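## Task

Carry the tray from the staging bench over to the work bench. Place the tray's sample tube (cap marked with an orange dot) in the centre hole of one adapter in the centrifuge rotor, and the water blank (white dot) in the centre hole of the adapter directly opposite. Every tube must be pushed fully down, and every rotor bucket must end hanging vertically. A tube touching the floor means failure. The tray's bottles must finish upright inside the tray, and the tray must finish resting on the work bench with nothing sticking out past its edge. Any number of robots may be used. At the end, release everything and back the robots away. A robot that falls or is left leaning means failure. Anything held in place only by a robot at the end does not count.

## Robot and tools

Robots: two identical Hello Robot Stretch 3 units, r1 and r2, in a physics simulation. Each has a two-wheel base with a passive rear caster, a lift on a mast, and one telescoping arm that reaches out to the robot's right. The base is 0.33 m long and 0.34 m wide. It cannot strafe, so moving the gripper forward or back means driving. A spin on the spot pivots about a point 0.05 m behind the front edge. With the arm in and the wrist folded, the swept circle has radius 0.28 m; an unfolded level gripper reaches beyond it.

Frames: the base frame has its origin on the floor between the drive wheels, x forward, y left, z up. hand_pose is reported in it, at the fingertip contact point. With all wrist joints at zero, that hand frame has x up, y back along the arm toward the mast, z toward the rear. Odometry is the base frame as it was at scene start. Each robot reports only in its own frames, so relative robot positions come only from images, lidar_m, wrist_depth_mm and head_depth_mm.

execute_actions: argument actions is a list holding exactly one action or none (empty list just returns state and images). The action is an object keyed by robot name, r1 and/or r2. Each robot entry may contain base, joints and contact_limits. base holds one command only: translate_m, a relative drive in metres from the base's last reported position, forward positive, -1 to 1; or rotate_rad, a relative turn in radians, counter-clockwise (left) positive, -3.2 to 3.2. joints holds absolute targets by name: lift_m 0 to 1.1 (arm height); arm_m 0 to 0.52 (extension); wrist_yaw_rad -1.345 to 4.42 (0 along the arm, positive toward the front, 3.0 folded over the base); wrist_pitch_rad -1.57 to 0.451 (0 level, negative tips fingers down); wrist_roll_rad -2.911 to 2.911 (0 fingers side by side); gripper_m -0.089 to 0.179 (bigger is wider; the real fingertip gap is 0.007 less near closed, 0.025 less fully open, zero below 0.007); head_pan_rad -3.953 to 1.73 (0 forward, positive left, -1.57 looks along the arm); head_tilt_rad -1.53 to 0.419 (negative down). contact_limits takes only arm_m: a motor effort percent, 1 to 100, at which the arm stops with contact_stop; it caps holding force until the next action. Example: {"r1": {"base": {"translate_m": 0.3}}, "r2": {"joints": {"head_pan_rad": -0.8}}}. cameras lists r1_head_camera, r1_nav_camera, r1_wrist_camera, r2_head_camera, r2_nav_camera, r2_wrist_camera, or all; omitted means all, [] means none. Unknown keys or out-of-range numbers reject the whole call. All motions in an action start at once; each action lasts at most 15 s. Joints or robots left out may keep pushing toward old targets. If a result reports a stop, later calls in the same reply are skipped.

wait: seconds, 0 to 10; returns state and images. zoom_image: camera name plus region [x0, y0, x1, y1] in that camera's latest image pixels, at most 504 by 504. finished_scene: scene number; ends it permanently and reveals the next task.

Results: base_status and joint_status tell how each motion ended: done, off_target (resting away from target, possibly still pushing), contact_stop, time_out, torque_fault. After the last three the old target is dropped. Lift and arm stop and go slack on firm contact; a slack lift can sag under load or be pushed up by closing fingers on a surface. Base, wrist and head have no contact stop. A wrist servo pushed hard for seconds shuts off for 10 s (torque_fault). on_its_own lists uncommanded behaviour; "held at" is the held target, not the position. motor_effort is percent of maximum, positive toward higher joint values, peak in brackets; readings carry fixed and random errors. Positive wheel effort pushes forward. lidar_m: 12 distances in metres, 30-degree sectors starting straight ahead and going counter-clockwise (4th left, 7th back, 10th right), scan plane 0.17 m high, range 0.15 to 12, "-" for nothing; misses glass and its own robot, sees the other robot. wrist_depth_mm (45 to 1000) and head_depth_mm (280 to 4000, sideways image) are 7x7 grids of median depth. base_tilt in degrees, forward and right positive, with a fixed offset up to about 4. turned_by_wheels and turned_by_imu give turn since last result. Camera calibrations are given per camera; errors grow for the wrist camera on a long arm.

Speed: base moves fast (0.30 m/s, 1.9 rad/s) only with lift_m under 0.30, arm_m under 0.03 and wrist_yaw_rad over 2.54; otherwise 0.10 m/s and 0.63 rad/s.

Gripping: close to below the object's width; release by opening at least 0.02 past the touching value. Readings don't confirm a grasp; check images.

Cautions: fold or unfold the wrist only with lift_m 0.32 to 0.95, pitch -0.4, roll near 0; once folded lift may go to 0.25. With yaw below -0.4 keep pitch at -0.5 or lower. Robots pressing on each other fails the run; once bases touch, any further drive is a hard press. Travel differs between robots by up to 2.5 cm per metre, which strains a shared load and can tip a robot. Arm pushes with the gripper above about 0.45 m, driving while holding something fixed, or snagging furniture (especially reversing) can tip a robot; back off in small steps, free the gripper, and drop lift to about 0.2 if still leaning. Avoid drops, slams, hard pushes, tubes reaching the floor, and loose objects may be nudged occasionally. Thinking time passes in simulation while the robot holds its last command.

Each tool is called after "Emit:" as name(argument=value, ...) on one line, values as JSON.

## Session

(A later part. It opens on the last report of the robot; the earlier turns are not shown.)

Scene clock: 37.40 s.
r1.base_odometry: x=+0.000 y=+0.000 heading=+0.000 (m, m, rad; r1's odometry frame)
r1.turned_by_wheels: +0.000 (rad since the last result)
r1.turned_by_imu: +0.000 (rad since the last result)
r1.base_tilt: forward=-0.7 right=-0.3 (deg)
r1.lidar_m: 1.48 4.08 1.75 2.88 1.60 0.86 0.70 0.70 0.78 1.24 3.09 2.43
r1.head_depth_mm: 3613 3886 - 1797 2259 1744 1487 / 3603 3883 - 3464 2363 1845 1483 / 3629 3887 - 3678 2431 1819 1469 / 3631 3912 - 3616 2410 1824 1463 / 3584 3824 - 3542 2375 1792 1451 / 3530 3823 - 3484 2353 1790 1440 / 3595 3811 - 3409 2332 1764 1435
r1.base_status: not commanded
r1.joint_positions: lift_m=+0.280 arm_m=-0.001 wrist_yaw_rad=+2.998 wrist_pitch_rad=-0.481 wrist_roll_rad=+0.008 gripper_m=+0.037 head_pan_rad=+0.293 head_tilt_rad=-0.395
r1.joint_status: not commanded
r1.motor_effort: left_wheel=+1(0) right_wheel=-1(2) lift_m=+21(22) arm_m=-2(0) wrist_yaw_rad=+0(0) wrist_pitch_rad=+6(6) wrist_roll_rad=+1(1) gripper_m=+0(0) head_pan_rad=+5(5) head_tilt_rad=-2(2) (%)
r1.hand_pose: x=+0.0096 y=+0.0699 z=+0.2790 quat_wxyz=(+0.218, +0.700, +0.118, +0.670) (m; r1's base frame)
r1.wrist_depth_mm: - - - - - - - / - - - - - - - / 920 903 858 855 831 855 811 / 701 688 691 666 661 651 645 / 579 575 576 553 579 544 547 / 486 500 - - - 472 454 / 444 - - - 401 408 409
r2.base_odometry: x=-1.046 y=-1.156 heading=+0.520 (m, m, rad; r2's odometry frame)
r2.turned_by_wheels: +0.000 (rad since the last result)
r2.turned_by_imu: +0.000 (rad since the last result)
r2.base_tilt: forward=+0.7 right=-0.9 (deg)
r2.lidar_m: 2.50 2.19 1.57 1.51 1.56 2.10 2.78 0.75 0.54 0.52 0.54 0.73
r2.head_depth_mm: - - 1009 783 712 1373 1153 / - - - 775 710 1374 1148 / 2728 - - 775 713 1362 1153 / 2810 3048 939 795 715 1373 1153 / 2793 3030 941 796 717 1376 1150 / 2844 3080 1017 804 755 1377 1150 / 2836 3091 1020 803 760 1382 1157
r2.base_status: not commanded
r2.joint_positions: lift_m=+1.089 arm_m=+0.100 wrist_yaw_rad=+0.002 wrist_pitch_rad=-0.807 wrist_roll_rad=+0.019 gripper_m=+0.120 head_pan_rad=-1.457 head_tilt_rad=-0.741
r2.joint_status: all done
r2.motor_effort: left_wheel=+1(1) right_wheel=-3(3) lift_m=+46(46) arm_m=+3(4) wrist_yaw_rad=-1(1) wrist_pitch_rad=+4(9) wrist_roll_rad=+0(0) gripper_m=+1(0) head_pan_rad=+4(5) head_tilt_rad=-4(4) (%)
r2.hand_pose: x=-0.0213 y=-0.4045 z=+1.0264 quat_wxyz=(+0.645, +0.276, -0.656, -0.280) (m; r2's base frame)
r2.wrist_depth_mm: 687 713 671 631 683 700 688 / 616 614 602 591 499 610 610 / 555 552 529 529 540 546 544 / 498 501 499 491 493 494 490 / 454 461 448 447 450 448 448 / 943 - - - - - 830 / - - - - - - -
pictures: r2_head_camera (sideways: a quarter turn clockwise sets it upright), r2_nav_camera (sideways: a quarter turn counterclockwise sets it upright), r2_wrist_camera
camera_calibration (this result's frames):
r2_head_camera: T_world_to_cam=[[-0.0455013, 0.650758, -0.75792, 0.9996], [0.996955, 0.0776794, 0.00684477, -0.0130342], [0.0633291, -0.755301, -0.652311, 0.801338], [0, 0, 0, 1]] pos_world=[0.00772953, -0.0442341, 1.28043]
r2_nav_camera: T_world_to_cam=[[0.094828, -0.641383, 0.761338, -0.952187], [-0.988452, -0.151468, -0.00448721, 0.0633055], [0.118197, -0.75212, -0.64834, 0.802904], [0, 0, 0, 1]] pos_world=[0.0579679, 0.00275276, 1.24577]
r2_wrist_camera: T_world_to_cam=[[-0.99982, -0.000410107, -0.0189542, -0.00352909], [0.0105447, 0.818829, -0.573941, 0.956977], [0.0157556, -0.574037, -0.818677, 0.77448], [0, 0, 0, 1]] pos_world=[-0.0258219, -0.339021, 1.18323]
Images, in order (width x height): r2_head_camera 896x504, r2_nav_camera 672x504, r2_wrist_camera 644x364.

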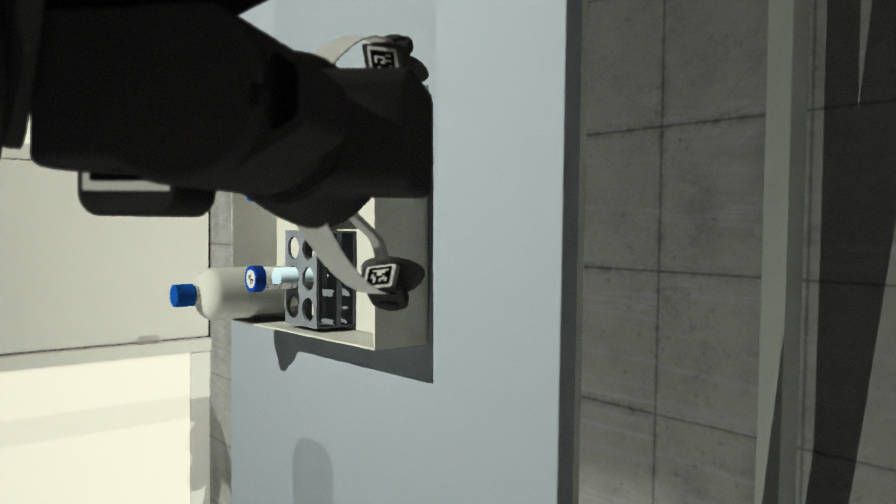

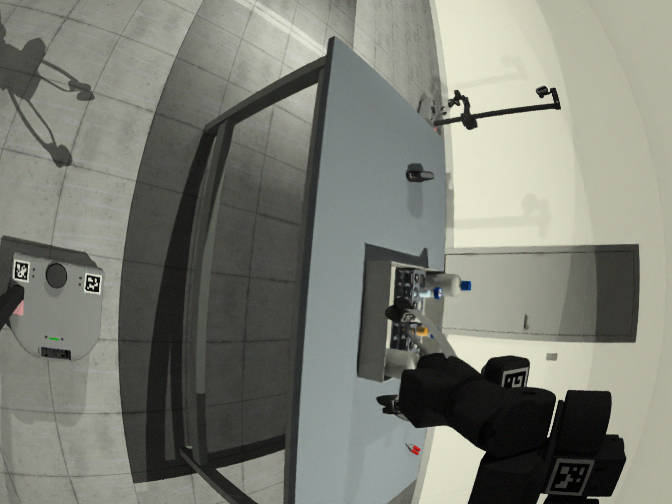

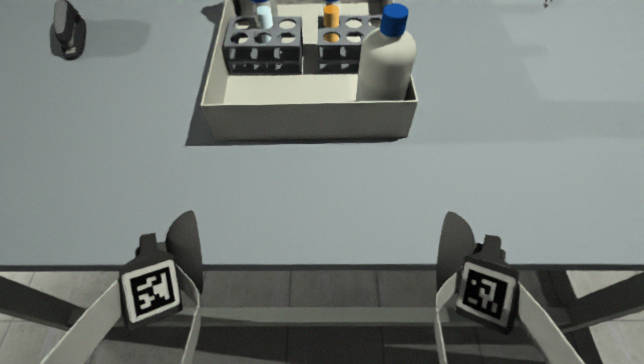

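Emit:
execute_actions(actions=[{"r1":{"base":{"rotate_rad":1.41},"joints":{"head_pan_rad":-1.2,"head_tilt_rad":-0.7}},"r2":{"base":{"rotate_rad":-0.6},"joints":{"arm_m":0}}}], cameras=[])

Emit:
execute_actions(actions=[{"r1":{"base":{"translate_m":1}},"r2":{"base":{"translate_m":0.2}}}], cameras=[])

Emit:
execute_actions(actions=[{"r1":{"base":{"translate_m":1}},"r2":{"base":{"rotate_rad":0.6}}}], cameras=[])

Emit:
execute_actions(actions=[{"r1":{"base":{"rotate_rad":0.51},"joints":{"lift_m":0.94}},"r2":{"base":{"translate_m":-0.165},"joints":{"wrist_pitch_rad":-1.57,"wrist_roll_rad":1.57,"arm_m":0.3,"gripper_m":0.09}}}])

Scene clock: 47.27 s.
r1.base_odometry: x=+0.000 y=+0.000 heading=+1.410 (m, m, rad; r1's odometry frame)
r1.turned_by_wheels: +1.410 (rad since the last result)
r1.turned_by_imu: +1.409 (rad since the last result)
r1.base_tilt: forward=-0.7 right=-0.3 (deg)
r1.lidar_m: 2.88 2.52 0.98 0.72 0.71 0.73 1.02 2.96 2.46 1.48 4.09 1.74
r1.head_depth_mm: 3757 1691 1608 2134 1715 1436 1230 / 3715 3401 2560 2048 1692 1419 1223 / 3703 3880 2790 2121 1702 1417 1216 / 3648 3871 2757 2081 1683 1405 1214 / 3620 3844 2712 2071 1678 1397 1207 / 3594 3839 2692 2054 1662 1393 1200 / 3558 3786 2648 2039 1645 1378 1197
r1.base_status: done
r1.joint_positions: lift_m=+0.280 arm_m=-0.001 wrist_yaw_rad=+2.999 wrist_pitch_rad=-0.481 wrist_roll_rad=+0.008 gripper_m=+0.037 head_pan_rad=-1.193 head_tilt_rad=-0.692
r1.joint_status: all done
r1.motor_effort: left_wheel=-2(8) right_wheel=+0(7) lift_m=+21(21) arm_m=-2(1) wrist_yaw_rad=+0(1) wrist_pitch_rad=+7(7) wrist_roll_rad=+1(0) gripper_m=+0(1) head_pan_rad=-5(56) head_tilt_rad=-3(19) (%)
r1.hand_pose: x=+0.0095 y=+0.0699 z=+0.2790 quat_wxyz=(+0.218, +0.700, +0.118, +0.670) (m; r1's base frame)
r1.wrist_depth_mm: 541 - 717 833 - - - / 569 - 773 892 - - - / 596 665 807 838 825 825 792 / 632 656 689 674 658 648 639 / 571 570 573 549 557 541 539 / 483 500 - - - 469 459 / 439 - - - 411 403 408
r2.base_odometry: x=-1.046 y=-1.156 heading=-0.080 (m, m, rad; r2's odometry frame)
r2.turned_by_wheels: -0.600 (rad since the last result)
r2.turned_by_imu: -0.604 (rad since the last result)
r2.base_tilt: forward=+0.8 right=-0.8 (deg)
r2.lidar_m: 0.68 2.50 2.39 1.62 1.51 1.53 1.96 2.78 0.83 0.56 0.52 0.53
r2.head_depth_mm: - - - - - 1329 1188 / - - - - - 1330 1198 / 3567 3776 - - - 1316 1194 / 3367 3375 1017 824 1581 1368 1201 / 3142 3329 1017 824 1542 1372 1176 / 3001 3223 1022 805 714 1374 1138 / 2854 3037 1022 779 679 1379 1197
r2.base_status: done
r2.joint_positions: lift_m=+1.089 arm_m=+0.000 wrist_yaw_rad=+0.001 wrist_pitch_rad=-0.808 wrist_roll_rad=+0.019 gripper_m=+0.120 head_pan_rad=-1.457 head_tilt_rad=-0.741
r2.joint_status: all done
r2.motor_effort: left_wheel=+2(7) right_wheel=-4(8) lift_m=+47(47) arm_m=-1(2) wrist_yaw_rad=+0(1) wrist_pitch_rad=+4(4) wrist_roll_rad=+0(0) gripper_m=+1(1) head_pan_rad=+4(4) head_tilt_rad=-3(4) (%)
r2.hand_pose: x=-0.0215 y=-0.3050 z=+1.0263 quat_wxyz=(+0.644, +0.276, -0.656, -0.281) (m; r2's base frame)
r2.wrist_depth_mm: 574 696 693 709 692 - - / 585 552 616 625 637 - - / 510 551 549 568 - - - / 500 496 516 - - - - / 454 466 - - - - - / 499 - - - - - - / - - - - - - -
pictures: none
No camera images: the call's "cameras" was empty. Leave "cameras" out to get every camera's image.

Scene clock: 52.30 s.
r1.base_odometry: x=+0.160 y=+0.987 heading=+1.410 (m, m, rad; r1's odometry frame)
r1.turned_by_wheels: +0.000 (rad since the last result)
r1.turned_by_imu: +0.006 (rad since the last result)
r1.base_tilt: forward=-0.8 right=-0.3 (deg)
r1.lidar_m: 1.87 3.77 1.61 1.22 1.20 1.24 1.73 3.06 1.74 3.71 0.89 0.90
r1.head_depth_mm: 3321 3638 2853 2139 1724 1432 1231 / 3294 3619 2828 2119 1693 1429 1228 / 3231 3588 2798 2108 1686 1421 1213 / 3195 3508 2731 2089 1677 1404 1212 / 3168 3496 2699 2079 1667 1400 1209 / 3123 3424 2671 1989 1661 1392 1203 / 3121 3309 1174 1806 1521 1377 1194
r1.base_status: done
r1.joint_positions: lift_m=+0.280 arm_m=-0.001 wrist_yaw_rad=+2.999 wrist_pitch_rad=-0.481 wrist_roll_rad=+0.008 gripper_m=+0.037 head_pan_rad=-1.193 head_tilt_rad=-0.692
r1.joint_status: not commanded
r1.motor_effort: left_wheel=-2(4) right_wheel=+2(4) lift_m=+21(21) arm_m=-1(1) wrist_yaw_rad=+0(1) wrist_pitch_rad=+7(7) wrist_roll_rad=+1(0) gripper_m=+1(1) head_pan_rad=-5(5) head_tilt_rad=-3(3) (%)
r1.hand_pose: x=+0.0095 y=+0.0699 z=+0.2790 quat_wxyz=(+0.218, +0.700, +0.118, +0.670) (m; r1's base frame)
r1.wrist_depth_mm: 889 - - - - - - / 946 - - - - - - / 895 866 843 833 822 821 786 / 712 713 702 663 656 666 641 / 572 554 575 568 572 556 528 / 497 505 - - - 466 465 / 439 - - - 411 404 403
r2.base_odometry: x=-0.847 y=-1.172 heading=-0.080 (m, m, rad; r2's odometry frame)
r2.turned_by_wheels: +0.000 (rad since the last result)
r2.turned_by_imu: +0.000 (rad since the last result)
r2.base_tilt: forward=+0.6 right=-0.9 (deg)
r2.lidar_m: 0.53 2.31 2.58 1.74 1.63 1.65 2.11 2.94 0.64 0.44 0.41 0.41
r2.head_depth_mm: - - - - - 1308 1190 / - - - - - 1289 1199 / 3376 3661 - - - 1340 1170 / 3211 3412 1013 821 670 1372 1132 / 3071 3188 779 755 659 1343 1199 / 2894 3120 945 734 663 1291 1200 / 2754 2977 971 801 663 575 1201
r2.base_status: done
r2.joint_positions: lift_m=+1.089 arm_m=+0.000 wrist_yaw_rad=+0.001 wrist_pitch_rad=-0.808 wrist_roll_rad=+0.019 gripper_m=+0.120 head_pan_rad=-1.457 head_tilt_rad=-0.741
r2.joint_status: not commanded
r2.motor_effort: left_wheel=+2(7) right_wheel=-3(5) lift_m=+46(46) arm_m=-2(1) wrist_yaw_rad=-1(0) wrist_pitch_rad=+4(4) wrist_roll_rad=+0(0) gripper_m=+0(0) head_pan_rad=+5(5) head_tilt_rad=-3(3) (%)
r2.hand_pose: x=-0.0215 y=-0.3050 z=+1.0263 quat_wxyz=(+0.644, +0.276, -0.656, -0.281) (m; r2's base frame)
r2.wrist_depth_mm: 561 662 610 704 708 688 - / 553 591 514 619 609 626 - / 534 506 534 550 550 - - / 485 488 499 495 - - - / 454 462 451 - - - - / 417 - - - - - - / 389 - - - - - -
pictures: none
No camera images: the call's "cameras" was empty. Leave "cameras" out to get every camera's image.

Scene clock: 57.33 s.
r1.base_odometry: x=+0.321 y=+1.974 heading=+1.410 (m, m, rad; r1's odometry frame)
r1.turned_by_wheels: +0.000 (rad since the last result)
r1.turned_by_imu: +0.006 (rad since the last result)
r1.base_tilt: forward=-0.7 right=-0.3 (deg)
r1.lidar_m: 0.86 2.87 2.28 1.70 1.67 1.71 2.45 2.43 0.72 1.06 1.03 1.08
r1.head_depth_mm: 2847 3215 1149 845 697 628 1232 / 2805 3161 1139 862 692 622 1229 / 2790 3126 1122 853 688 619 1217 / 2753 3119 1112 675 681 602 1211 / 2615 3002 989 781 672 597 1202 / 2691 3020 977 783 659 596 1196 / 2679 3026 869 780 652 591 1196
r1.base_status: done
r1.joint_positions: lift_m=+0.280 arm_m=-0.001 wrist_yaw_rad=+2.999 wrist_pitch_rad=-0.481 wrist_roll_rad=+0.008 gripper_m=+0.037 head_pan_rad=-1.193 head_tilt_rad=-0.692
r1.joint_status: not commanded
r1.motor_effort: left_wheel=-1(4) right_wheel=+1(6) lift_m=+21(21) arm_m=-1(1) wrist_yaw_rad=+1(1) wrist_pitch_rad=+6(7) wrist_roll_rad=+0(1) gripper_m=+0(1) head_pan_rad=-5(5) head_tilt_rad=-3(3) (%)
r1.hand_pose: x=+0.0094 y=+0.0699 z=+0.2790 quat_wxyz=(+0.218, +0.700, +0.118, +0.670) (m; r1's base frame)
r1.wrist_depth_mm: - - - - - - - / - - - - - - - / 898 876 861 825 818 812 783 / 699 695 679 684 660 650 638 / 575 576 583 560 561 536 541 / 500 502 - - - 469 456 / 442 - - - 403 408 401
r2.base_odometry: x=-0.847 y=-1.172 heading=+0.520 (m, m, rad; r2's odometry frame)
r2.turned_by_wheels: +0.600 (rad since the last result)
r2.turned_by_imu: +0.604 (rad since the last result)
r2.base_tilt: forward=+0.7 right=-0.9 (deg)
r2.lidar_m: 2.32 2.35 1.69 1.62 1.68 2.27 2.94 0.59 0.42 0.40 0.42 0.56
r2.head_depth_mm: - - - - - 1327 1191 / - - - - - 1329 1193 / 2592 2867 - - - 1316 1189 / 2702 3001 1010 823 658 1315 1196 / 2712 3020 1015 825 661 1322 1192 / 2743 3025 1020 804 663 1314 1208 / 2728 3014 1023 804 661 1317 1199
r2.base_status: done
r2.joint_positions: lift_m=+1.089 arm_m=+0.000 wrist_yaw_rad=+0.001 wrist_pitch_rad=-0.808 wrist_roll_rad=+0.019 gripper_m=+0.120 head_pan_rad=-1.457 head_tilt_rad=-0.741
r2.joint_status: not commanded
r2.motor_effort: left_wheel=-4(8) right_wheel=+3(8) lift_m=+46(47) arm_m=-1(1) wrist_yaw_rad=-1(0) wrist_pitch_rad=+4(4) wrist_roll_rad=+0(0) gripper_m=+1(0) head_pan_rad=+5(4) head_tilt_rad=-3(3) (%)
r2.hand_pose: x=-0.0215 y=-0.3050 z=+1.0263 quat_wxyz=(+0.644, +0.276, -0.656, -0.281) (m; r2's base frame)
r2.wrist_depth_mm: 722 712 701 660 599 590 687 / 618 615 617 601 599 467 609 / 553 554 555 528 518 516 539 / 498 503 497 494 495 492 492 / 454 459 454 453 451 451 446 / 636 - - - - 427 - / - - - - - - -
pictures: none
No camera images: the call's "cameras" was empty. Leave "cameras" out to get every camera's image.

Scene clock: 64.17 s.
r1.base_odometry: x=+0.321 y=+1.974 heading=+1.920 (m, m, rad; r1's odometry frame)
r1.turned_by_wheels: +0.510 (rad since the last result)
r1.turned_by_imu: +0.510 (rad since the last result)
r1.base_tilt: forward=-0.8 right=-0.3 (deg)
r1.lidar_m: 2.87 2.31 1.71 1.64 1.70 2.40 2.43 0.73 1.07 1.03 1.08 0.86
r1.head_depth_mm: 2608 2847 1620 795 647 625 - / 2791 3098 947 798 670 - - / 2885 3184 1118 819 687 - 1156 / 3016 3377 1111 817 682 614 1187 / 3156 3437 1099 839 677 1344 1212 / 3313 3570 1085 833 675 1383 1200 / 3452 3699 1074 825 707 1388 1196
r1.base_status: done
r1.joint_positions: lift_m=+0.940 arm_m=-0.001 wrist_yaw_rad=+2.999 wrist_pitch_rad=-0.481 wrist_roll_rad=+0.008 gripper_m=+0.037 head_pan_rad=-1.193 head_tilt_rad=-0.692
r1.joint_status: all done
r1.motor_effort: left_wheel=+0(6) right_wheel=+1(7) lift_m=+26(29) arm_m=-1(1) wrist_yaw_rad=+1(0) wrist_pitch_rad=+7(6) wrist_roll_rad=+1(1) gripper_m=+1(1) head_pan_rad=-4(5) head_tilt_rad=-3(4) (%)
r1.hand_pose: x=+0.0094 y=+0.0698 z=+0.9386 quat_wxyz=(+0.218, +0.700, +0.118, +0.670) (m; r1's base frame)
r1.wrist_depth_mm: - - - - - - - / - - - - - - - / - - - - - - - / - - - - - - - / - - - - - - - / - - - - - - - / - - - - - - -
r2.base_odometry: x=-0.990 y=-1.254 heading=+0.520 (m, m, rad; r2's odometry frame)
r2.turned_by_wheels: +0.000 (rad since the last result)
r2.turned_by_imu: +0.000 (rad since the last result)
r2.base_tilt: forward=+0.8 right=-0.9 (deg)
r2.lidar_m: 2.48 2.35 1.69 1.62 1.67 2.26 2.78 0.60 0.43 0.41 0.42 0.57
r2.head_depth_mm: 2788 2909 1009 796 657 1284 1193 / - 3020 936 700 658 1317 1190 / 2688 - 872 820 658 1314 1193 / 1408 2943 972 730 660 1313 1193 / 2687 2923 911 736 660 1319 1194 / 2711 3040 1014 804 660 1322 1202 / 2787 3056 1027 803 661 1318 1131
r2.base_status: done
r2.joint_positions: lift_m=+1.089 arm_m=+0.300 wrist_yaw_rad=+0.000 wrist_pitch_rad=-1.545 wrist_roll_rad=+1.564 gripper_m=+0.090 head_pan_rad=-1.457 head_tilt_rad=-0.741
r2.joint_status: all done
joint sent to its limit — the command would take r2.wrist_pitch_rad past its lower limit, so that joint was sent only as far as its limit.
r2.motor_effort: left_wheel=-3(10) right_wheel=+2(4) lift_m=+47(47) arm_m=+4(4) wrist_yaw_rad=+0(0) wrist_pitch_rad=-3(3) wrist_roll_rad=+4(4) gripper_m=+1(95) head_pan_rad=+5(5) head_tilt_rad=-3(4) (%)
r2.hand_pose: x=-0.0215 y=-0.4269 z=+0.9713 quat_wxyz=(+0.003, +0.002, -0.716, -0.698) (m; r2's base frame)
r2.wrist_depth_mm: 344 344 344 344 - - - / 223 288 356 352 - - - / 255 331 361 361 - - - / 373 369 375 372 - - - / 378 381 379 377 - - - / 389 387 391 391 - - - / 373 359 406 407 - - -
pictures: r1_head_camera (sideways: a quarter turn clockwise sets it upright), r1_nav_camera (sideways: a quarter turn counterclockwise sets it upright), r1_wrist_camera, r2_head_camera (sideways: a quarter turn clockwise sets it upright), r2_nav_camera (sideways: a quarter turn counterclockwise sets it upright), r2_wrist_camera
camera_calibration (this result's frames):
r1_head_camera: T_world_to_cam=[[-0.269161, 0.565536, -0.779565, 1.04063], [0.926199, 0.373896, -0.0485468, 0.0588919], [0.264021, -0.735099, -0.624437, 0.772321], [0, 0, 0, 1]] pos_world=[0.0216416, -0.0427984, 1.29636]
r1_nav_camera: T_world_to_cam=[[0.221184, -0.594233, 0.773282, -0.967493], [-0.92275, -0.38413, -0.0312505, 0.0982979], [0.315611, -0.706634, -0.633292, 0.782933], [0, 0, 0, 1]] pos_world=[0.057596, 0.0160894, 1.24704]
r1_wrist_camera: T_world_to_cam=[[0.989654, -0.140256, -0.0302022, 0.0345341], [-0.106919, -0.580626, -0.807119, 0.833789], [0.0956674, 0.801998, -0.589616, 0.65581], [0, 0, 0, 1]] pos_world=[-0.00776827, -0.0369952, 1.06069]
r2_head_camera: T_world_to_cam=[[-0.0456746, 0.650967, -0.75773, 0.999353], [0.996937, 0.0779045, 0.00683429, -0.0130204], [0.0634795, -0.755098, -0.652532, 0.801624], [0, 0, 0, 1]] pos_world=[0.00773889, -0.0442275, 1.28041]
r2_nav_camera: T_world_to_cam=[[0.0949994, -0.641582, 0.761149, -0.951942], [-0.988418, -0.151692, -0.00449837, 0.0633198], [0.118346, -0.751906, -0.648562, 0.803192], [0, 0, 0, 1]] pos_world=[0.0579654, 0.00278082, 1.24577]
r2_wrist_camera: T_world_to_cam=[[-0.0108604, 0.999196, -0.0385976, 0.462346], [0.988538, 0.0165412, 0.150061, -0.0809919], [0.150578, -0.0365254, -0.987923, 1.1133], [0, 0, 0, 1]] pos_world=[-0.0825548, -0.419971, 1.12986]
Images, in order (width x height): r1_head_camera 896x504, r1_nav_camera 672x504, r1_wrist_camera 644x364, r2_head_camera 896x504, r2_nav_camera 672x504, r2_wrist_camera 644x364.

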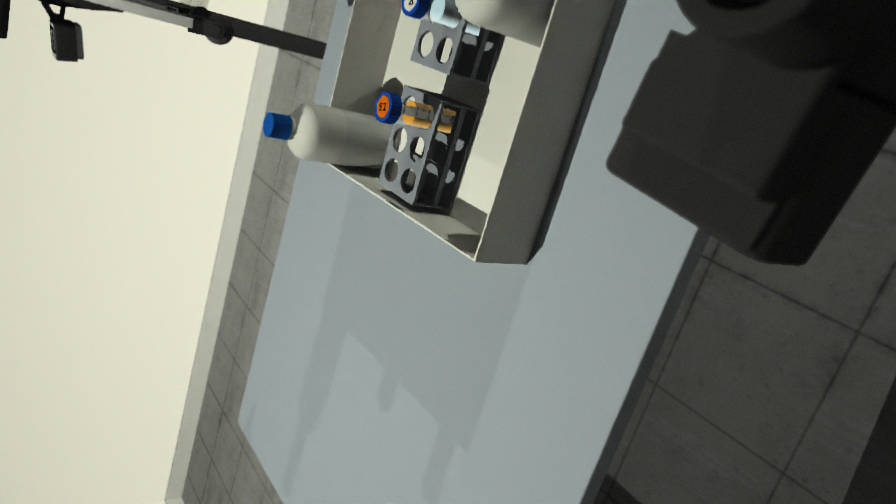

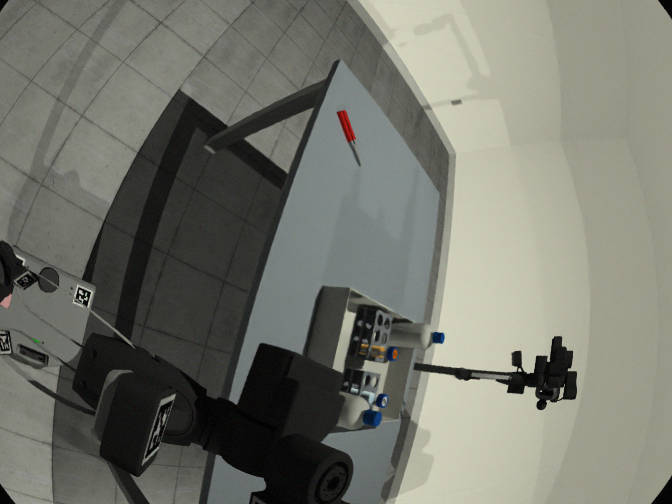

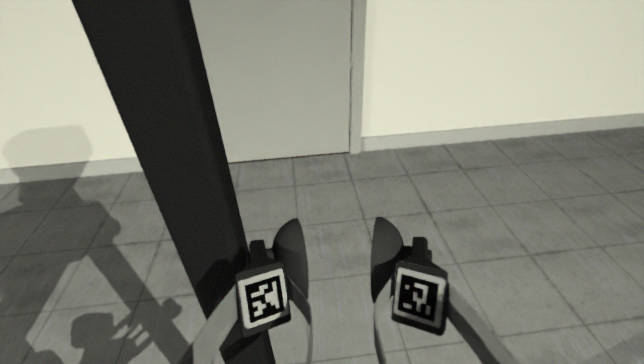

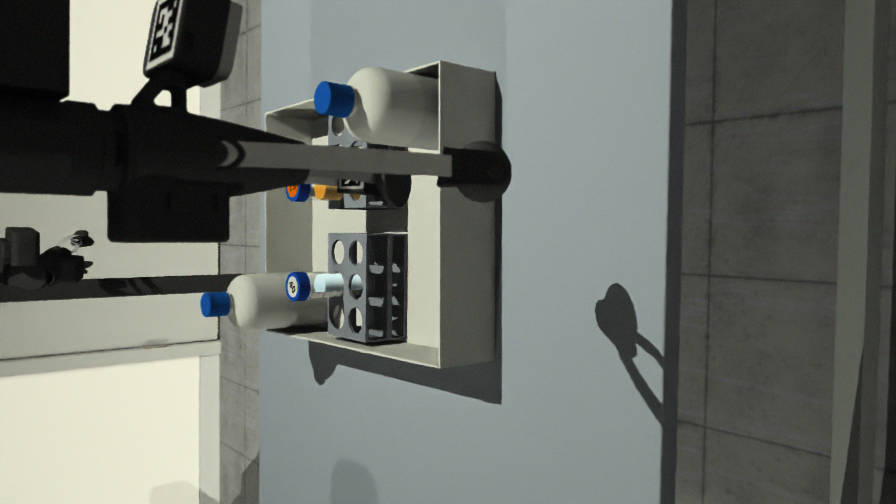

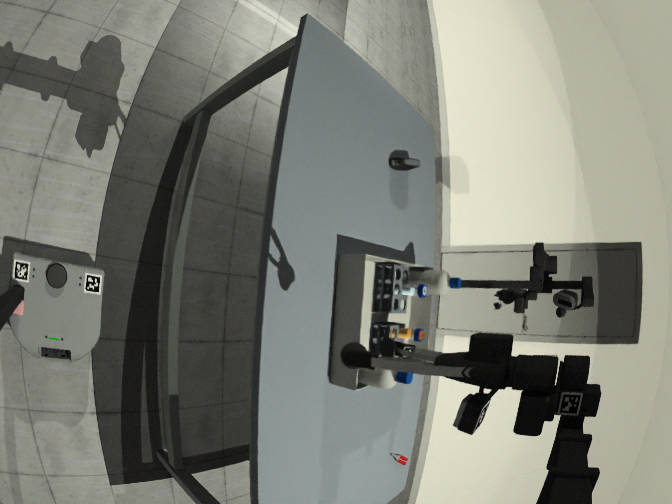

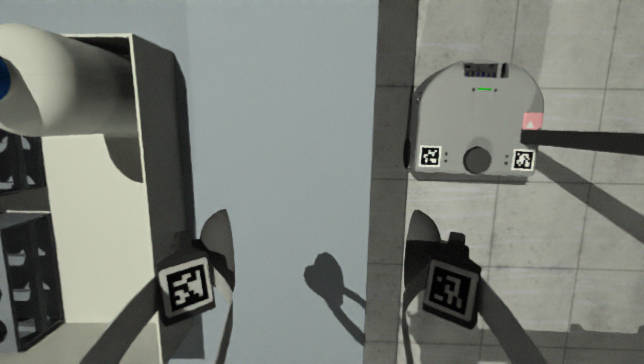

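Emit:
execute_actions(actions=[{"r1":{"joints":{"wrist_yaw_rad":0,"wrist_pitch_rad":-0.4,"lift_m":1.09,"gripper_m":0.1,"head_pan_rad":-1.5}},"r2":{"joints":{"arm_m":0.45,"wrist_roll_rad":-1.57,"gripper_m":0.1}}}], cameras=[])

Emit:
execute_actions(actions=[{"r1":{"joints":{"wrist_pitch_rad":-1.57,"wrist_roll_rad":-1.57,"arm_m":0.4}},"r2":{"joints":{"lift_m":0.99}}}], cameras=["r1_wrist_camera","r2_wrist_camera","r1_nav_camera"])

Scene clock: 68.93 s.
r1.base_odometry: x=+0.321 y=+1.974 heading=+1.920 (m, m, rad; r1's odometry frame)
r1.turned_by_wheels: +0.000 (rad since the last result)
r1.turned_by_imu: +0.000 (rad since the last result)
r1.base_tilt: forward=-0.8 right=-0.3 (deg)
r1.lidar_m: 2.87 2.31 1.71 1.64 1.70 2.40 2.43 0.73 1.07 1.04 1.08 0.86
r1.head_depth_mm: - - - - - - 1230 / - - - - - - 1225 / 2653 - 1122 - - 603 1216 / 756 1596 1168 808 678 601 1213 / 2788 3160 897 806 680 612 1207 / 2832 3183 1086 802 675 609 1201 / 2885 3195 1074 826 668 1291 1197
r1.base_status: not commanded
r1.joint_positions: lift_m=+1.090 arm_m=-0.001 wrist_yaw_rad=+0.002 wrist_pitch_rad=-0.419 wrist_roll_rad=+0.008 gripper_m=+0.100 head_pan_rad=-1.493 head_tilt_rad=-0.692
r1.joint_status: all done
r1.motor_effort: left_wheel=-2(2) right_wheel=+2(1) lift_m=+26(26) arm_m=-1(1) wrist_yaw_rad=-2(2) wrist_pitch_rad=+10(11) wrist_roll_rad=+0(0) gripper_m=+1(80) head_pan_rad=-5(36) head_tilt_rad=-4(3) (%)
r1.hand_pose: x=-0.0211 y=-0.3683 z=+1.1024 quat_wxyz=(+0.689, +0.147, -0.694, -0.147) (m; r1's base frame)
r1.wrist_depth_mm: - - - - - - - / - - - - - - - / - - - - - - - / 871 830 723 765 827 794 805 / 716 687 598 573 662 680 635 / 599 589 570 534 551 571 537 / 496 500 464 462 468 471 475
r2.base_odometry: x=-0.990 y=-1.254 heading=+0.520 (m, m, rad; r2's odometry frame)
r2.turned_by_wheels: +0.000 (rad since the last result)
r2.turned_by_imu: +0.000 (rad since the last result)
r2.base_tilt: forward=+0.8 right=-0.9 (deg)
r2.lidar_m: 2.48 2.35 1.69 1.62 1.67 2.26 2.78 0.60 0.43 0.41 0.42 0.57
r2.head_depth_mm: 2703 2957 1011 794 657 1279 1194 / 2687 2983 966 701 657 1319 1196 / - 3016 975 730 658 1311 1195 / 2626 2985 970 731 661 1317 1204 / 2682 2958 913 735 660 1315 1201 / 2739 3039 1018 803 661 1325 1200 / 2798 3028 1021 805 663 1326 1140
r2.base_status: not commanded
r2.joint_positions: lift_m=+1.089 arm_m=+0.450 wrist_yaw_rad=-0.001 wrist_pitch_rad=-1.547 wrist_roll_rad=-1.563 gripper_m=+0.100 head_pan_rad=-1.457 head_tilt_rad=-0.741
r2.joint_status: all done
r2.motor_effort: left_wheel=-4(3) right_wheel=+2(2) lift_m=+47(47) arm_m=+4(4) wrist_yaw_rad=+2(1) wrist_pitch_rad=-2(3) wrist_roll_rad=-5(3) gripper_m=+0(52) head_pan_rad=+4(4) head_tilt_rad=-3(3) (%)
r2.hand_pose: x=-0.0213 y=-0.5767 z=+0.9714 quat_wxyz=(+0.715, +0.699, -0.003, -0.003) (m; r2's base frame)
r2.wrist_depth_mm: - 346 343 342 339 312 284 / - 358 354 349 349 320 291 / - 362 361 360 357 352 358 / - 374 373 371 367 336 364 / - - 380 382 374 318 316 / - - 390 389 242 326 360 / - - 401 404 240 402 403
pictures: none
No camera images: the call's "cameras" was empty. Leave "cameras" out to get every camera's image.

Scene clock: 73.07 s.
r1.base_odometry: x=+0.321 y=+1.974 heading=+1.920 (m, m, rad; r1's odometry frame)
r1.turned_by_wheels: +0.000 (rad since the last result)
r1.turned_by_imu: +0.000 (rad since the last result)
r1.base_tilt: forward=-0.7 right=-0.3 (deg)
r1.lidar_m: 2.88 2.30 1.72 1.64 1.69 2.41 2.43 0.72 1.07 1.03 1.08 0.86
r1.head_depth_mm: 2772 2994 1149 868 698 595 1235 / - 3107 1133 835 689 593 1224 / 2738 3110 1121 661 670 604 1219 / 754 947 984 815 677 600 1211 / 2690 3127 897 805 678 612 1208 / 2822 3193 1087 795 674 610 1203 / 2866 3182 1074 825 670 1295 1199
r1.base_status: not commanded
r1.joint_positions: lift_m=+1.090 arm_m=+0.400 wrist_yaw_rad=+0.000 wrist_pitch_rad=-1.558 wrist_roll_rad=-1.564 gripper_m=+0.100 head_pan_rad=-1.493 head_tilt_rad=-0.692
r1.joint_status: all done
joint sent to its limit — the command would take r1.wrist_pitch_rad past its lower limit, so that joint was sent only as far as its limit.
r1.motor_effort: left_wheel=-1(2) right_wheel=+1(1) lift_m=+26(26) arm_m=+5(5) wrist_yaw_rad=+0(2) wrist_pitch_rad=-4(8) wrist_roll_rad=-2(4) gripper_m=+1(1) head_pan_rad=-5(5) head_tilt_rad=-3(3) (%)
r1.hand_pose: x=-0.0214 y=-0.5239 z=+0.9720 quat_wxyz=(+0.711, +0.703, -0.002, -0.003) (m; r1's base frame)
r1.wrist_depth_mm: - - 341 342 338 310 279 / - - 354 349 342 315 341 / - - 360 357 352 349 347 / - - 366 361 356 304 359 / - - 375 370 227 336 367 / - - 385 387 195 323 377 / - - 398 392 388 399 389
r2.base_odometry: x=-0.990 y=-1.254 heading=+0.520 (m, m, rad; r2's odometry frame)
r2.turned_by_wheels: +0.000 (rad since the last result)
r2.turned_by_imu: +0.000 (rad since the last result)
r2.base_tilt: forward=+0.8 right=-0.8 (deg)
r2.lidar_m: 2.48 2.36 1.70 1.62 1.67 2.26 2.78 0.59 0.43 0.41 0.42 0.57
r2.head_depth_mm: - 2978 1010 793 657 1296 1197 / - 3029 935 701 659 1315 1193 / 2625 - 933 732 659 1307 1196 / 2705 2926 939 732 660 1315 1189 / 2671 2922 907 735 662 1325 1193 / 2734 3086 1019 802 661 1322 1204 / 2749 3028 1022 802 663 1327 1136
r2.base_status: not commanded
r2.joint_positions: lift_m=+0.991 arm_m=+0.450 wrist_yaw_rad=-0.001 wrist_pitch_rad=-1.547 wrist_roll_rad=-1.563 gripper_m=+0.100 head_pan_rad=-1.457 head_tilt_rad=-0.741
r2.joint_status: all done
r2.motor_effort: left_wheel=-4(4) right_wheel=+2(2) lift_m=+19(43) arm_m=+4(4) wrist_yaw_rad=+1(2) wrist_pitch_rad=-2(2) wrist_roll_rad=-5(5) gripper_m=+1(1) head_pan_rad=+5(5) head_tilt_rad=-3(3) (%)
r2.hand_pose: x=-0.0213 y=-0.5767 z=+0.8725 quat_wxyz=(+0.715, +0.699, -0.003, -0.003) (m; r2's base frame)
r2.wrist_depth_mm: 945 250 251 248 247 248 220 / 987 257 259 256 254 253 224 / - 263 265 265 261 258 232 / - 272 270 269 267 268 265 / - 280 278 276 274 274 218 / - 286 286 283 228 276 220 / - 299 295 291 175 281 225
pictures: r1_nav_camera (sideways: a quarter turn counterclockwise sets it upright), r1_wrist_camera, r2_wrist_camera
camera_calibration (this result's frames):
r1_nav_camera: T_world_to_cam=[[0.0356407, -0.63306, 0.773282, -0.966361], [-0.995063, -0.0941936, -0.0312505, 0.098739], [0.0926216, -0.76835, -0.633292, 0.784294], [0, 0, 0, 1]] pos_world=[0.0600508, 0.000147926, 1.24704]
r1_wrist_camera: T_world_to_cam=[[-0.0253933, -0.999671, -0.00367196, -0.514927], [-0.988495, 0.0245612, 0.149243, -0.118674], [-0.149104, 0.0074195, -0.988794, 1.12113], [0, 0, 0, 1]] pos_world=[0.0367807, -0.520161, 1.12439]
r2_wrist_camera: T_world_to_cam=[[-0.00437053, -0.999944, 0.00960011, -0.586667], [-0.988374, 0.00577861, 0.151933, -0.113917], [-0.15198, -0.00882447, -0.988344, 1.02008], [0, 0, 0, 1]] pos_world=[0.039874, -0.576974, 1.03113]
Images, in order (width x height): r1_nav_camera 672x504, r1_wrist_camera 644x364, r2_wrist_camera 644x364.

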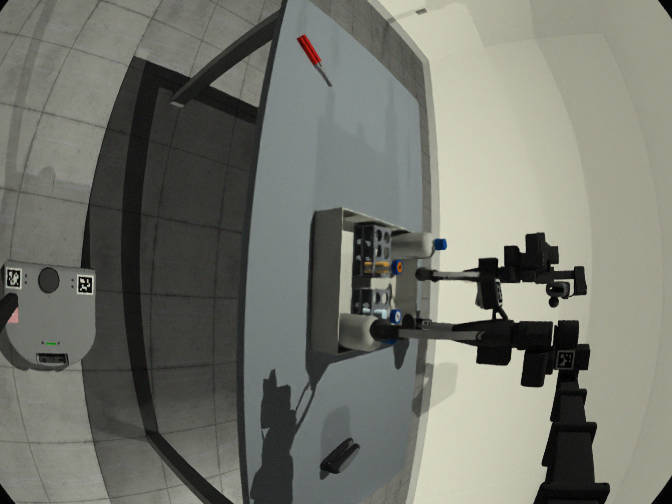

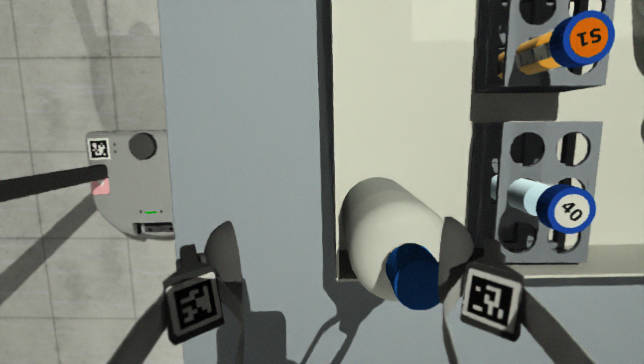

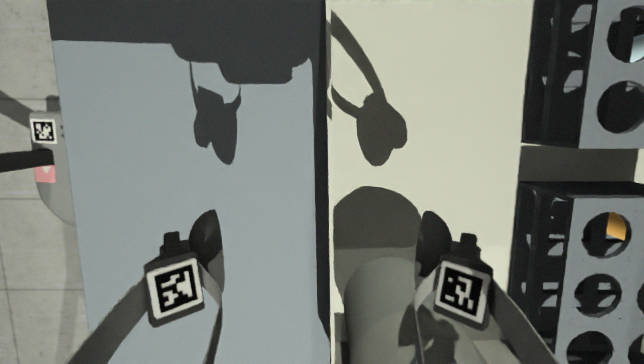

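Emit:
execute_actions(actions=[{"r1":{"base":{"translate_m":0.083},"joints":{"arm_m":0.41,"gripper_m":0.075}},"r2":{"base":{"translate_m":0.035},"joints":{"gripper_m":0.075}}}], cameras=[])

Emit:
execute_actions(actions=[{"r1":{"joints":{"lift_m":0.98}},"r2":{"joints":{"lift_m":0.93}}}], cameras=["r1_wrist_camera","r2_wrist_camera","r1_head_camera","r2_head_camera"])

Scene clock: 77.20 s.
r1.base_odometry: x=+0.292 y=+2.052 heading=+1.919 (m, m, rad; r1's odometry frame)
r1.turned_by_wheels: +0.000 (rad since the last result)
r1.turned_by_imu: +0.000 (rad since the last result)
r1.base_tilt: forward=-0.8 right=-0.3 (deg)
r1.lidar_m: 2.79 2.31 1.71 1.64 1.71 2.41 2.51 0.80 1.07 1.03 1.08 0.79
r1.head_depth_mm: 2747 2978 1148 838 679 596 1231 / - 3145 1136 680 670 593 1227 / 735 3010 1121 801 670 603 1219 / 2757 3166 907 813 677 603 1209 / 2817 3142 1102 807 678 612 1209 / 2847 3180 1086 831 673 1298 1198 / 2870 3217 1073 824 670 1300 1199
r1.base_status: done
r1.joint_positions: lift_m=+1.090 arm_m=+0.410 wrist_yaw_rad=+0.000 wrist_pitch_rad=-1.558 wrist_roll_rad=-1.564 gripper_m=+0.075 head_pan_rad=-1.493 head_tilt_rad=-0.692
r1.joint_status: all done
r1.motor_effort: left_wheel=-2(1) right_wheel=+1(3) lift_m=+26(26) arm_m=+5(5) wrist_yaw_rad=+0(1) wrist_pitch_rad=-4(4) wrist_roll_rad=-2(2) gripper_m=+1(77) head_pan_rad=-4(5) head_tilt_rad=-3(2) (%)
r1.hand_pose: x=-0.0214 y=-0.5338 z=+0.9720 quat_wxyz=(+0.711, +0.703, -0.002, -0.003) (m; r1's base frame)
r1.wrist_depth_mm: - - 336 340 327 293 299 / - - 349 347 345 315 328 / - - 360 355 351 293 348 / - 368 370 361 362 353 362 / - - 374 371 370 316 363 / - - - 376 298 302 374 / - - 389 391 242 318 345
r2.base_odometry: x=-0.959 y=-1.236 heading=+0.520 (m, m, rad; r2's odometry frame)
r2.turned_by_wheels: +0.000 (rad since the last result)
r2.turned_by_imu: +0.000 (rad since the last result)
r2.base_tilt: forward=+0.8 right=-0.8 (deg)
r2.lidar_m: 2.44 2.35 1.69 1.62 1.67 2.26 2.81 0.59 0.43 0.41 0.42 0.57
r2.head_depth_mm: - 3010 1002 726 658 1284 1196 / - 3057 968 710 657 1289 1194 / 765 - 863 732 661 1319 1196 / 2656 2888 898 733 659 1313 1190 / 2739 2981 972 757 660 1324 1198 / 2752 3021 1021 802 663 1319 1202 / 2778 3038 1019 805 662 1324 1136
r2.base_status: done
r2.joint_positions: lift_m=+0.991 arm_m=+0.450 wrist_yaw_rad=-0.001 wrist_pitch_rad=-1.547 wrist_roll_rad=-1.563 gripper_m=+0.075 head_pan_rad=-1.457 head_tilt_rad=-0.741
r2.joint_status: all done
r2.motor_effort: left_wheel=-4(5) right_wheel=+2(9) lift_m=+19(19) arm_m=+4(3) wrist_yaw_rad=+1(0) wrist_pitch_rad=-2(2) wrist_roll_rad=-5(5) gripper_m=+0(89) head_pan_rad=+5(5) head_tilt_rad=-3(4) (%)
r2.hand_pose: x=-0.0213 y=-0.5767 z=+0.8725 quat_wxyz=(+0.715, +0.699, -0.003, -0.003) (m; r2's base frame)
r2.wrist_depth_mm: 947 251 250 249 248 247 221 / 989 258 258 255 254 254 220 / - 265 264 263 260 258 228 / - 272 271 270 268 266 209 / - 278 277 276 274 273 251 / - 287 287 285 281 280 221 / - 297 295 292 234 285 227
pictures: none
No camera images: the call's "cameras" was empty. Leave "cameras" out to get every camera's image.

Scene clock: 79.03 s.
r1.base_odometry: x=+0.292 y=+2.052 heading=+1.919 (m, m, rad; r1's odometry frame)
r1.turned_by_wheels: +0.000 (rad since the last result)
r1.turned_by_imu: +0.000 (rad since the last result)
r1.base_tilt: forward=-0.8 right=-0.4 (deg)
r1.lidar_m: 2.79 2.30 1.71 1.64 1.71 2.40 2.51 0.80 1.07 1.03 1.08 0.79
r1.head_depth_mm: 2609 - 1142 837 679 597 1233 / 2679 - 985 679 672 594 1223 / 951 856 - 805 669 604 1217 / 2754 3101 925 812 677 602 1211 / 2798 3125 1100 808 677 612 1205 / 2823 3181 1092 831 674 1297 1201 / 2878 3254 1077 825 670 1299 1197
r1.base_status: not commanded
r1.joint_positions: lift_m=+0.980 arm_m=+0.410 wrist_yaw_rad=+0.000 wrist_pitch_rad=-1.558 wrist_roll_rad=-1.564 gripper_m=+0.075 head_pan_rad=-1.493 head_tilt_rad=-0.692
r1.joint_status: all done
r1.motor_effort: left_wheel=-1(2) right_wheel=+1(2) lift_m=+21(24) arm_m=+5(5) wrist_yaw_rad=-1(0) wrist_pitch_rad=-5(4) wrist_roll_rad=-2(2) gripper_m=+1(0) head_pan_rad=-4(4) head_tilt_rad=-3(3) (%)
r1.hand_pose: x=-0.0214 y=-0.5338 z=+0.8623 quat_wxyz=(+0.711, +0.703, -0.002, -0.003) (m; r1's base frame)
r1.wrist_depth_mm: 945 239 239 239 234 236 204 / 968 245 242 241 242 239 212 / - 250 249 248 246 245 188 / - 256 254 254 252 250 190 / - 264 262 259 255 255 233 / - 270 - 266 264 255 202 / - 278 275 270 233 270 204
r2.base_odometry: x=-0.959 y=-1.236 heading=+0.520 (m, m, rad; r2's odometry frame)
r2.turned_by_wheels: +0.000 (rad since the last result)
r2.turned_by_imu: +0.000 (rad since the last result)
r2.base_tilt: forward=+0.7 right=-0.8 (deg)
r2.lidar_m: 2.44 2.35 1.70 1.62 1.68 2.26 2.81 0.59 0.43 0.41 0.42 0.57
r2.head_depth_mm: 2662 - 935 726 655 1295 1188 / 2668 - 971 712 658 1290 1185 / 801 - 865 734 658 1316 1194 / 2629 1627 895 732 658 1310 1192 / 2722 2974 972 755 660 1314 1195 / 2753 3017 1020 803 661 1323 1202 / 2727 3014 1020 803 662 1323 1134
r2.base_status: not commanded
r2.joint_positions: lift_m=+0.931 arm_m=+0.450 wrist_yaw_rad=-0.001 wrist_pitch_rad=-1.547 wrist_roll_rad=-1.563 gripper_m=+0.075 head_pan_rad=-1.457 head_tilt_rad=-0.741
r2.joint_status: all done
r2.motor_effort: left_wheel=-4(3) right_wheel=+2(2) lift_m=+19(21) arm_m=+4(4) wrist_yaw_rad=+0(1) wrist_pitch_rad=-2(2) wrist_roll_rad=-5(5) gripper_m=-1(0) head_pan_rad=+5(5) head_tilt_rad=-3(3) (%)
r2.hand_pose: x=-0.0213 y=-0.5767 z=+0.8125 quat_wxyz=(+0.715, +0.699, -0.003, -0.003) (m; r2's base frame)
r2.wrist_depth_mm: 196 195 195 194 193 192 189 / 201 200 200 199 197 197 192 / 206 206 205 204 202 202 197 / 212 211 210 209 208 207 202 / 216 218 215 215 212 213 211 / 224 222 222 221 220 219 200 / 231 230 229 227 224 225 217
pictures: r1_head_camera (sideways: a quarter turn clockwise sets it upright), r1_wrist_camera, r2_head_camera (sideways: a quarter turn clockwise sets it upright), r2_wrist_camera
camera_calibration (this result's frames):
r1_head_camera: T_world_to_cam=[[-0.0899571, 0.619828, -0.779565, 1.03953], [0.995333, 0.0833973, -0.0485468, 0.0584702], [0.034923, -0.780294, -0.624437, 0.773719], [0, 0, 0, 1]] pos_world=[0.00829556, -0.0454799, 1.29636]
r1_wrist_camera: T_world_to_cam=[[-0.0253929, -0.99967, -0.00376242, -0.525225], [-0.988495, 0.0245474, 0.149245, -0.102064], [-0.149104, 0.00750891, -0.988793, 1.01276], [0, 0, 0, 1]] pos_world=[0.0367807, -0.530151, 1.01467]
r2_head_camera: T_world_to_cam=[[-0.0456752, 0.650973, -0.757725, 0.999347], [0.996937, 0.0779043, 0.00683402, -0.01302], [0.0634788, -0.755093, -0.652538, 0.801632], [0, 0, 0, 1]] pos_world=[0.00773887, -0.0442273, 1.28041]
r2_wrist_camera: T_world_to_cam=[[-0.00434604, -0.999944, 0.00960009, -0.586091], [-0.988374, 0.00575441, 0.151933, -0.104816], [-0.15198, -0.00882817, -0.988344, 0.960771], [0, 0, 0, 1]] pos_world=[0.039874, -0.576974, 0.971124]
Images, in order (width x height): r1_head_camera 896x504, r1_wrist_camera 644x364, r2_head_camera 896x504, r2_wrist_camera 644x364.

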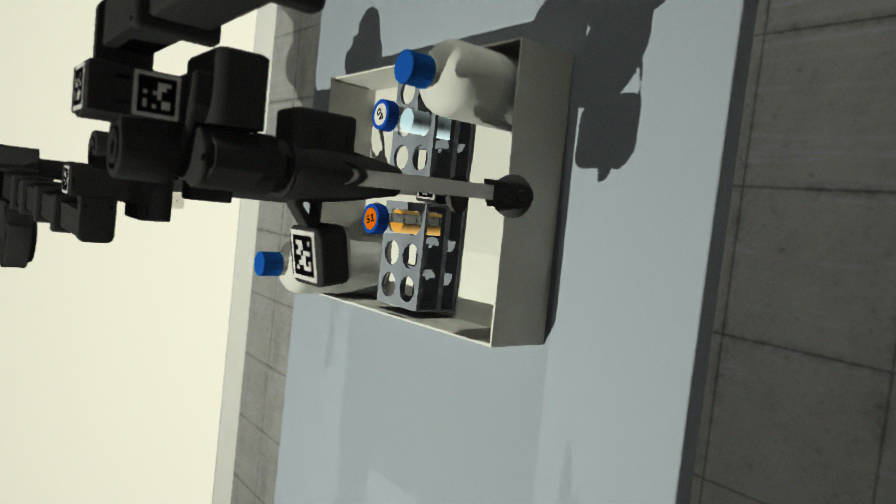

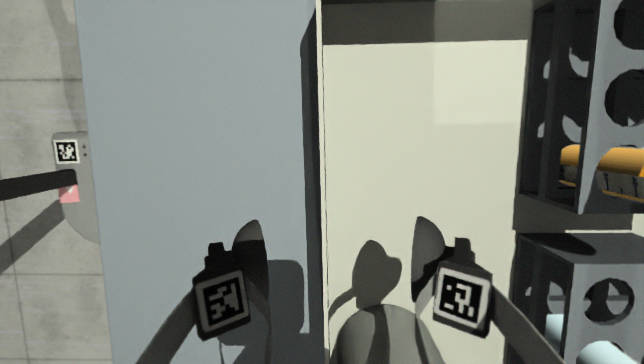

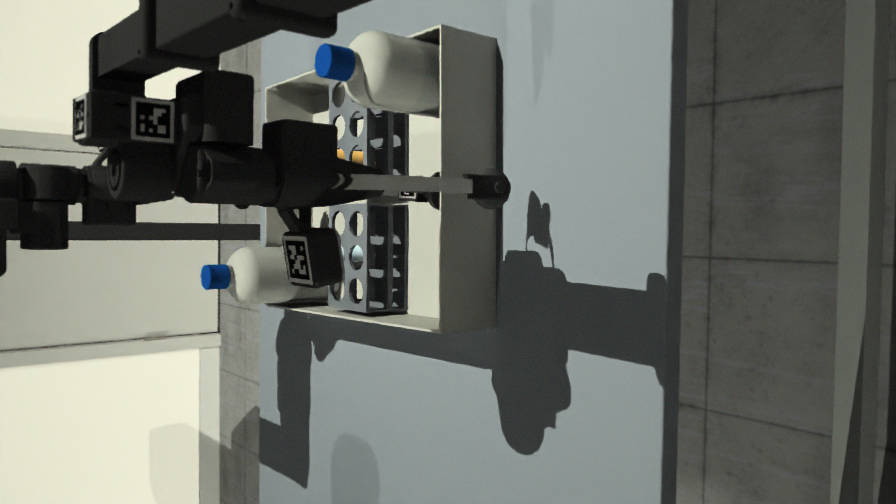

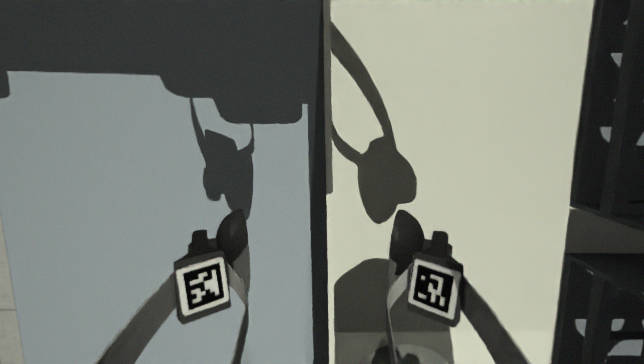

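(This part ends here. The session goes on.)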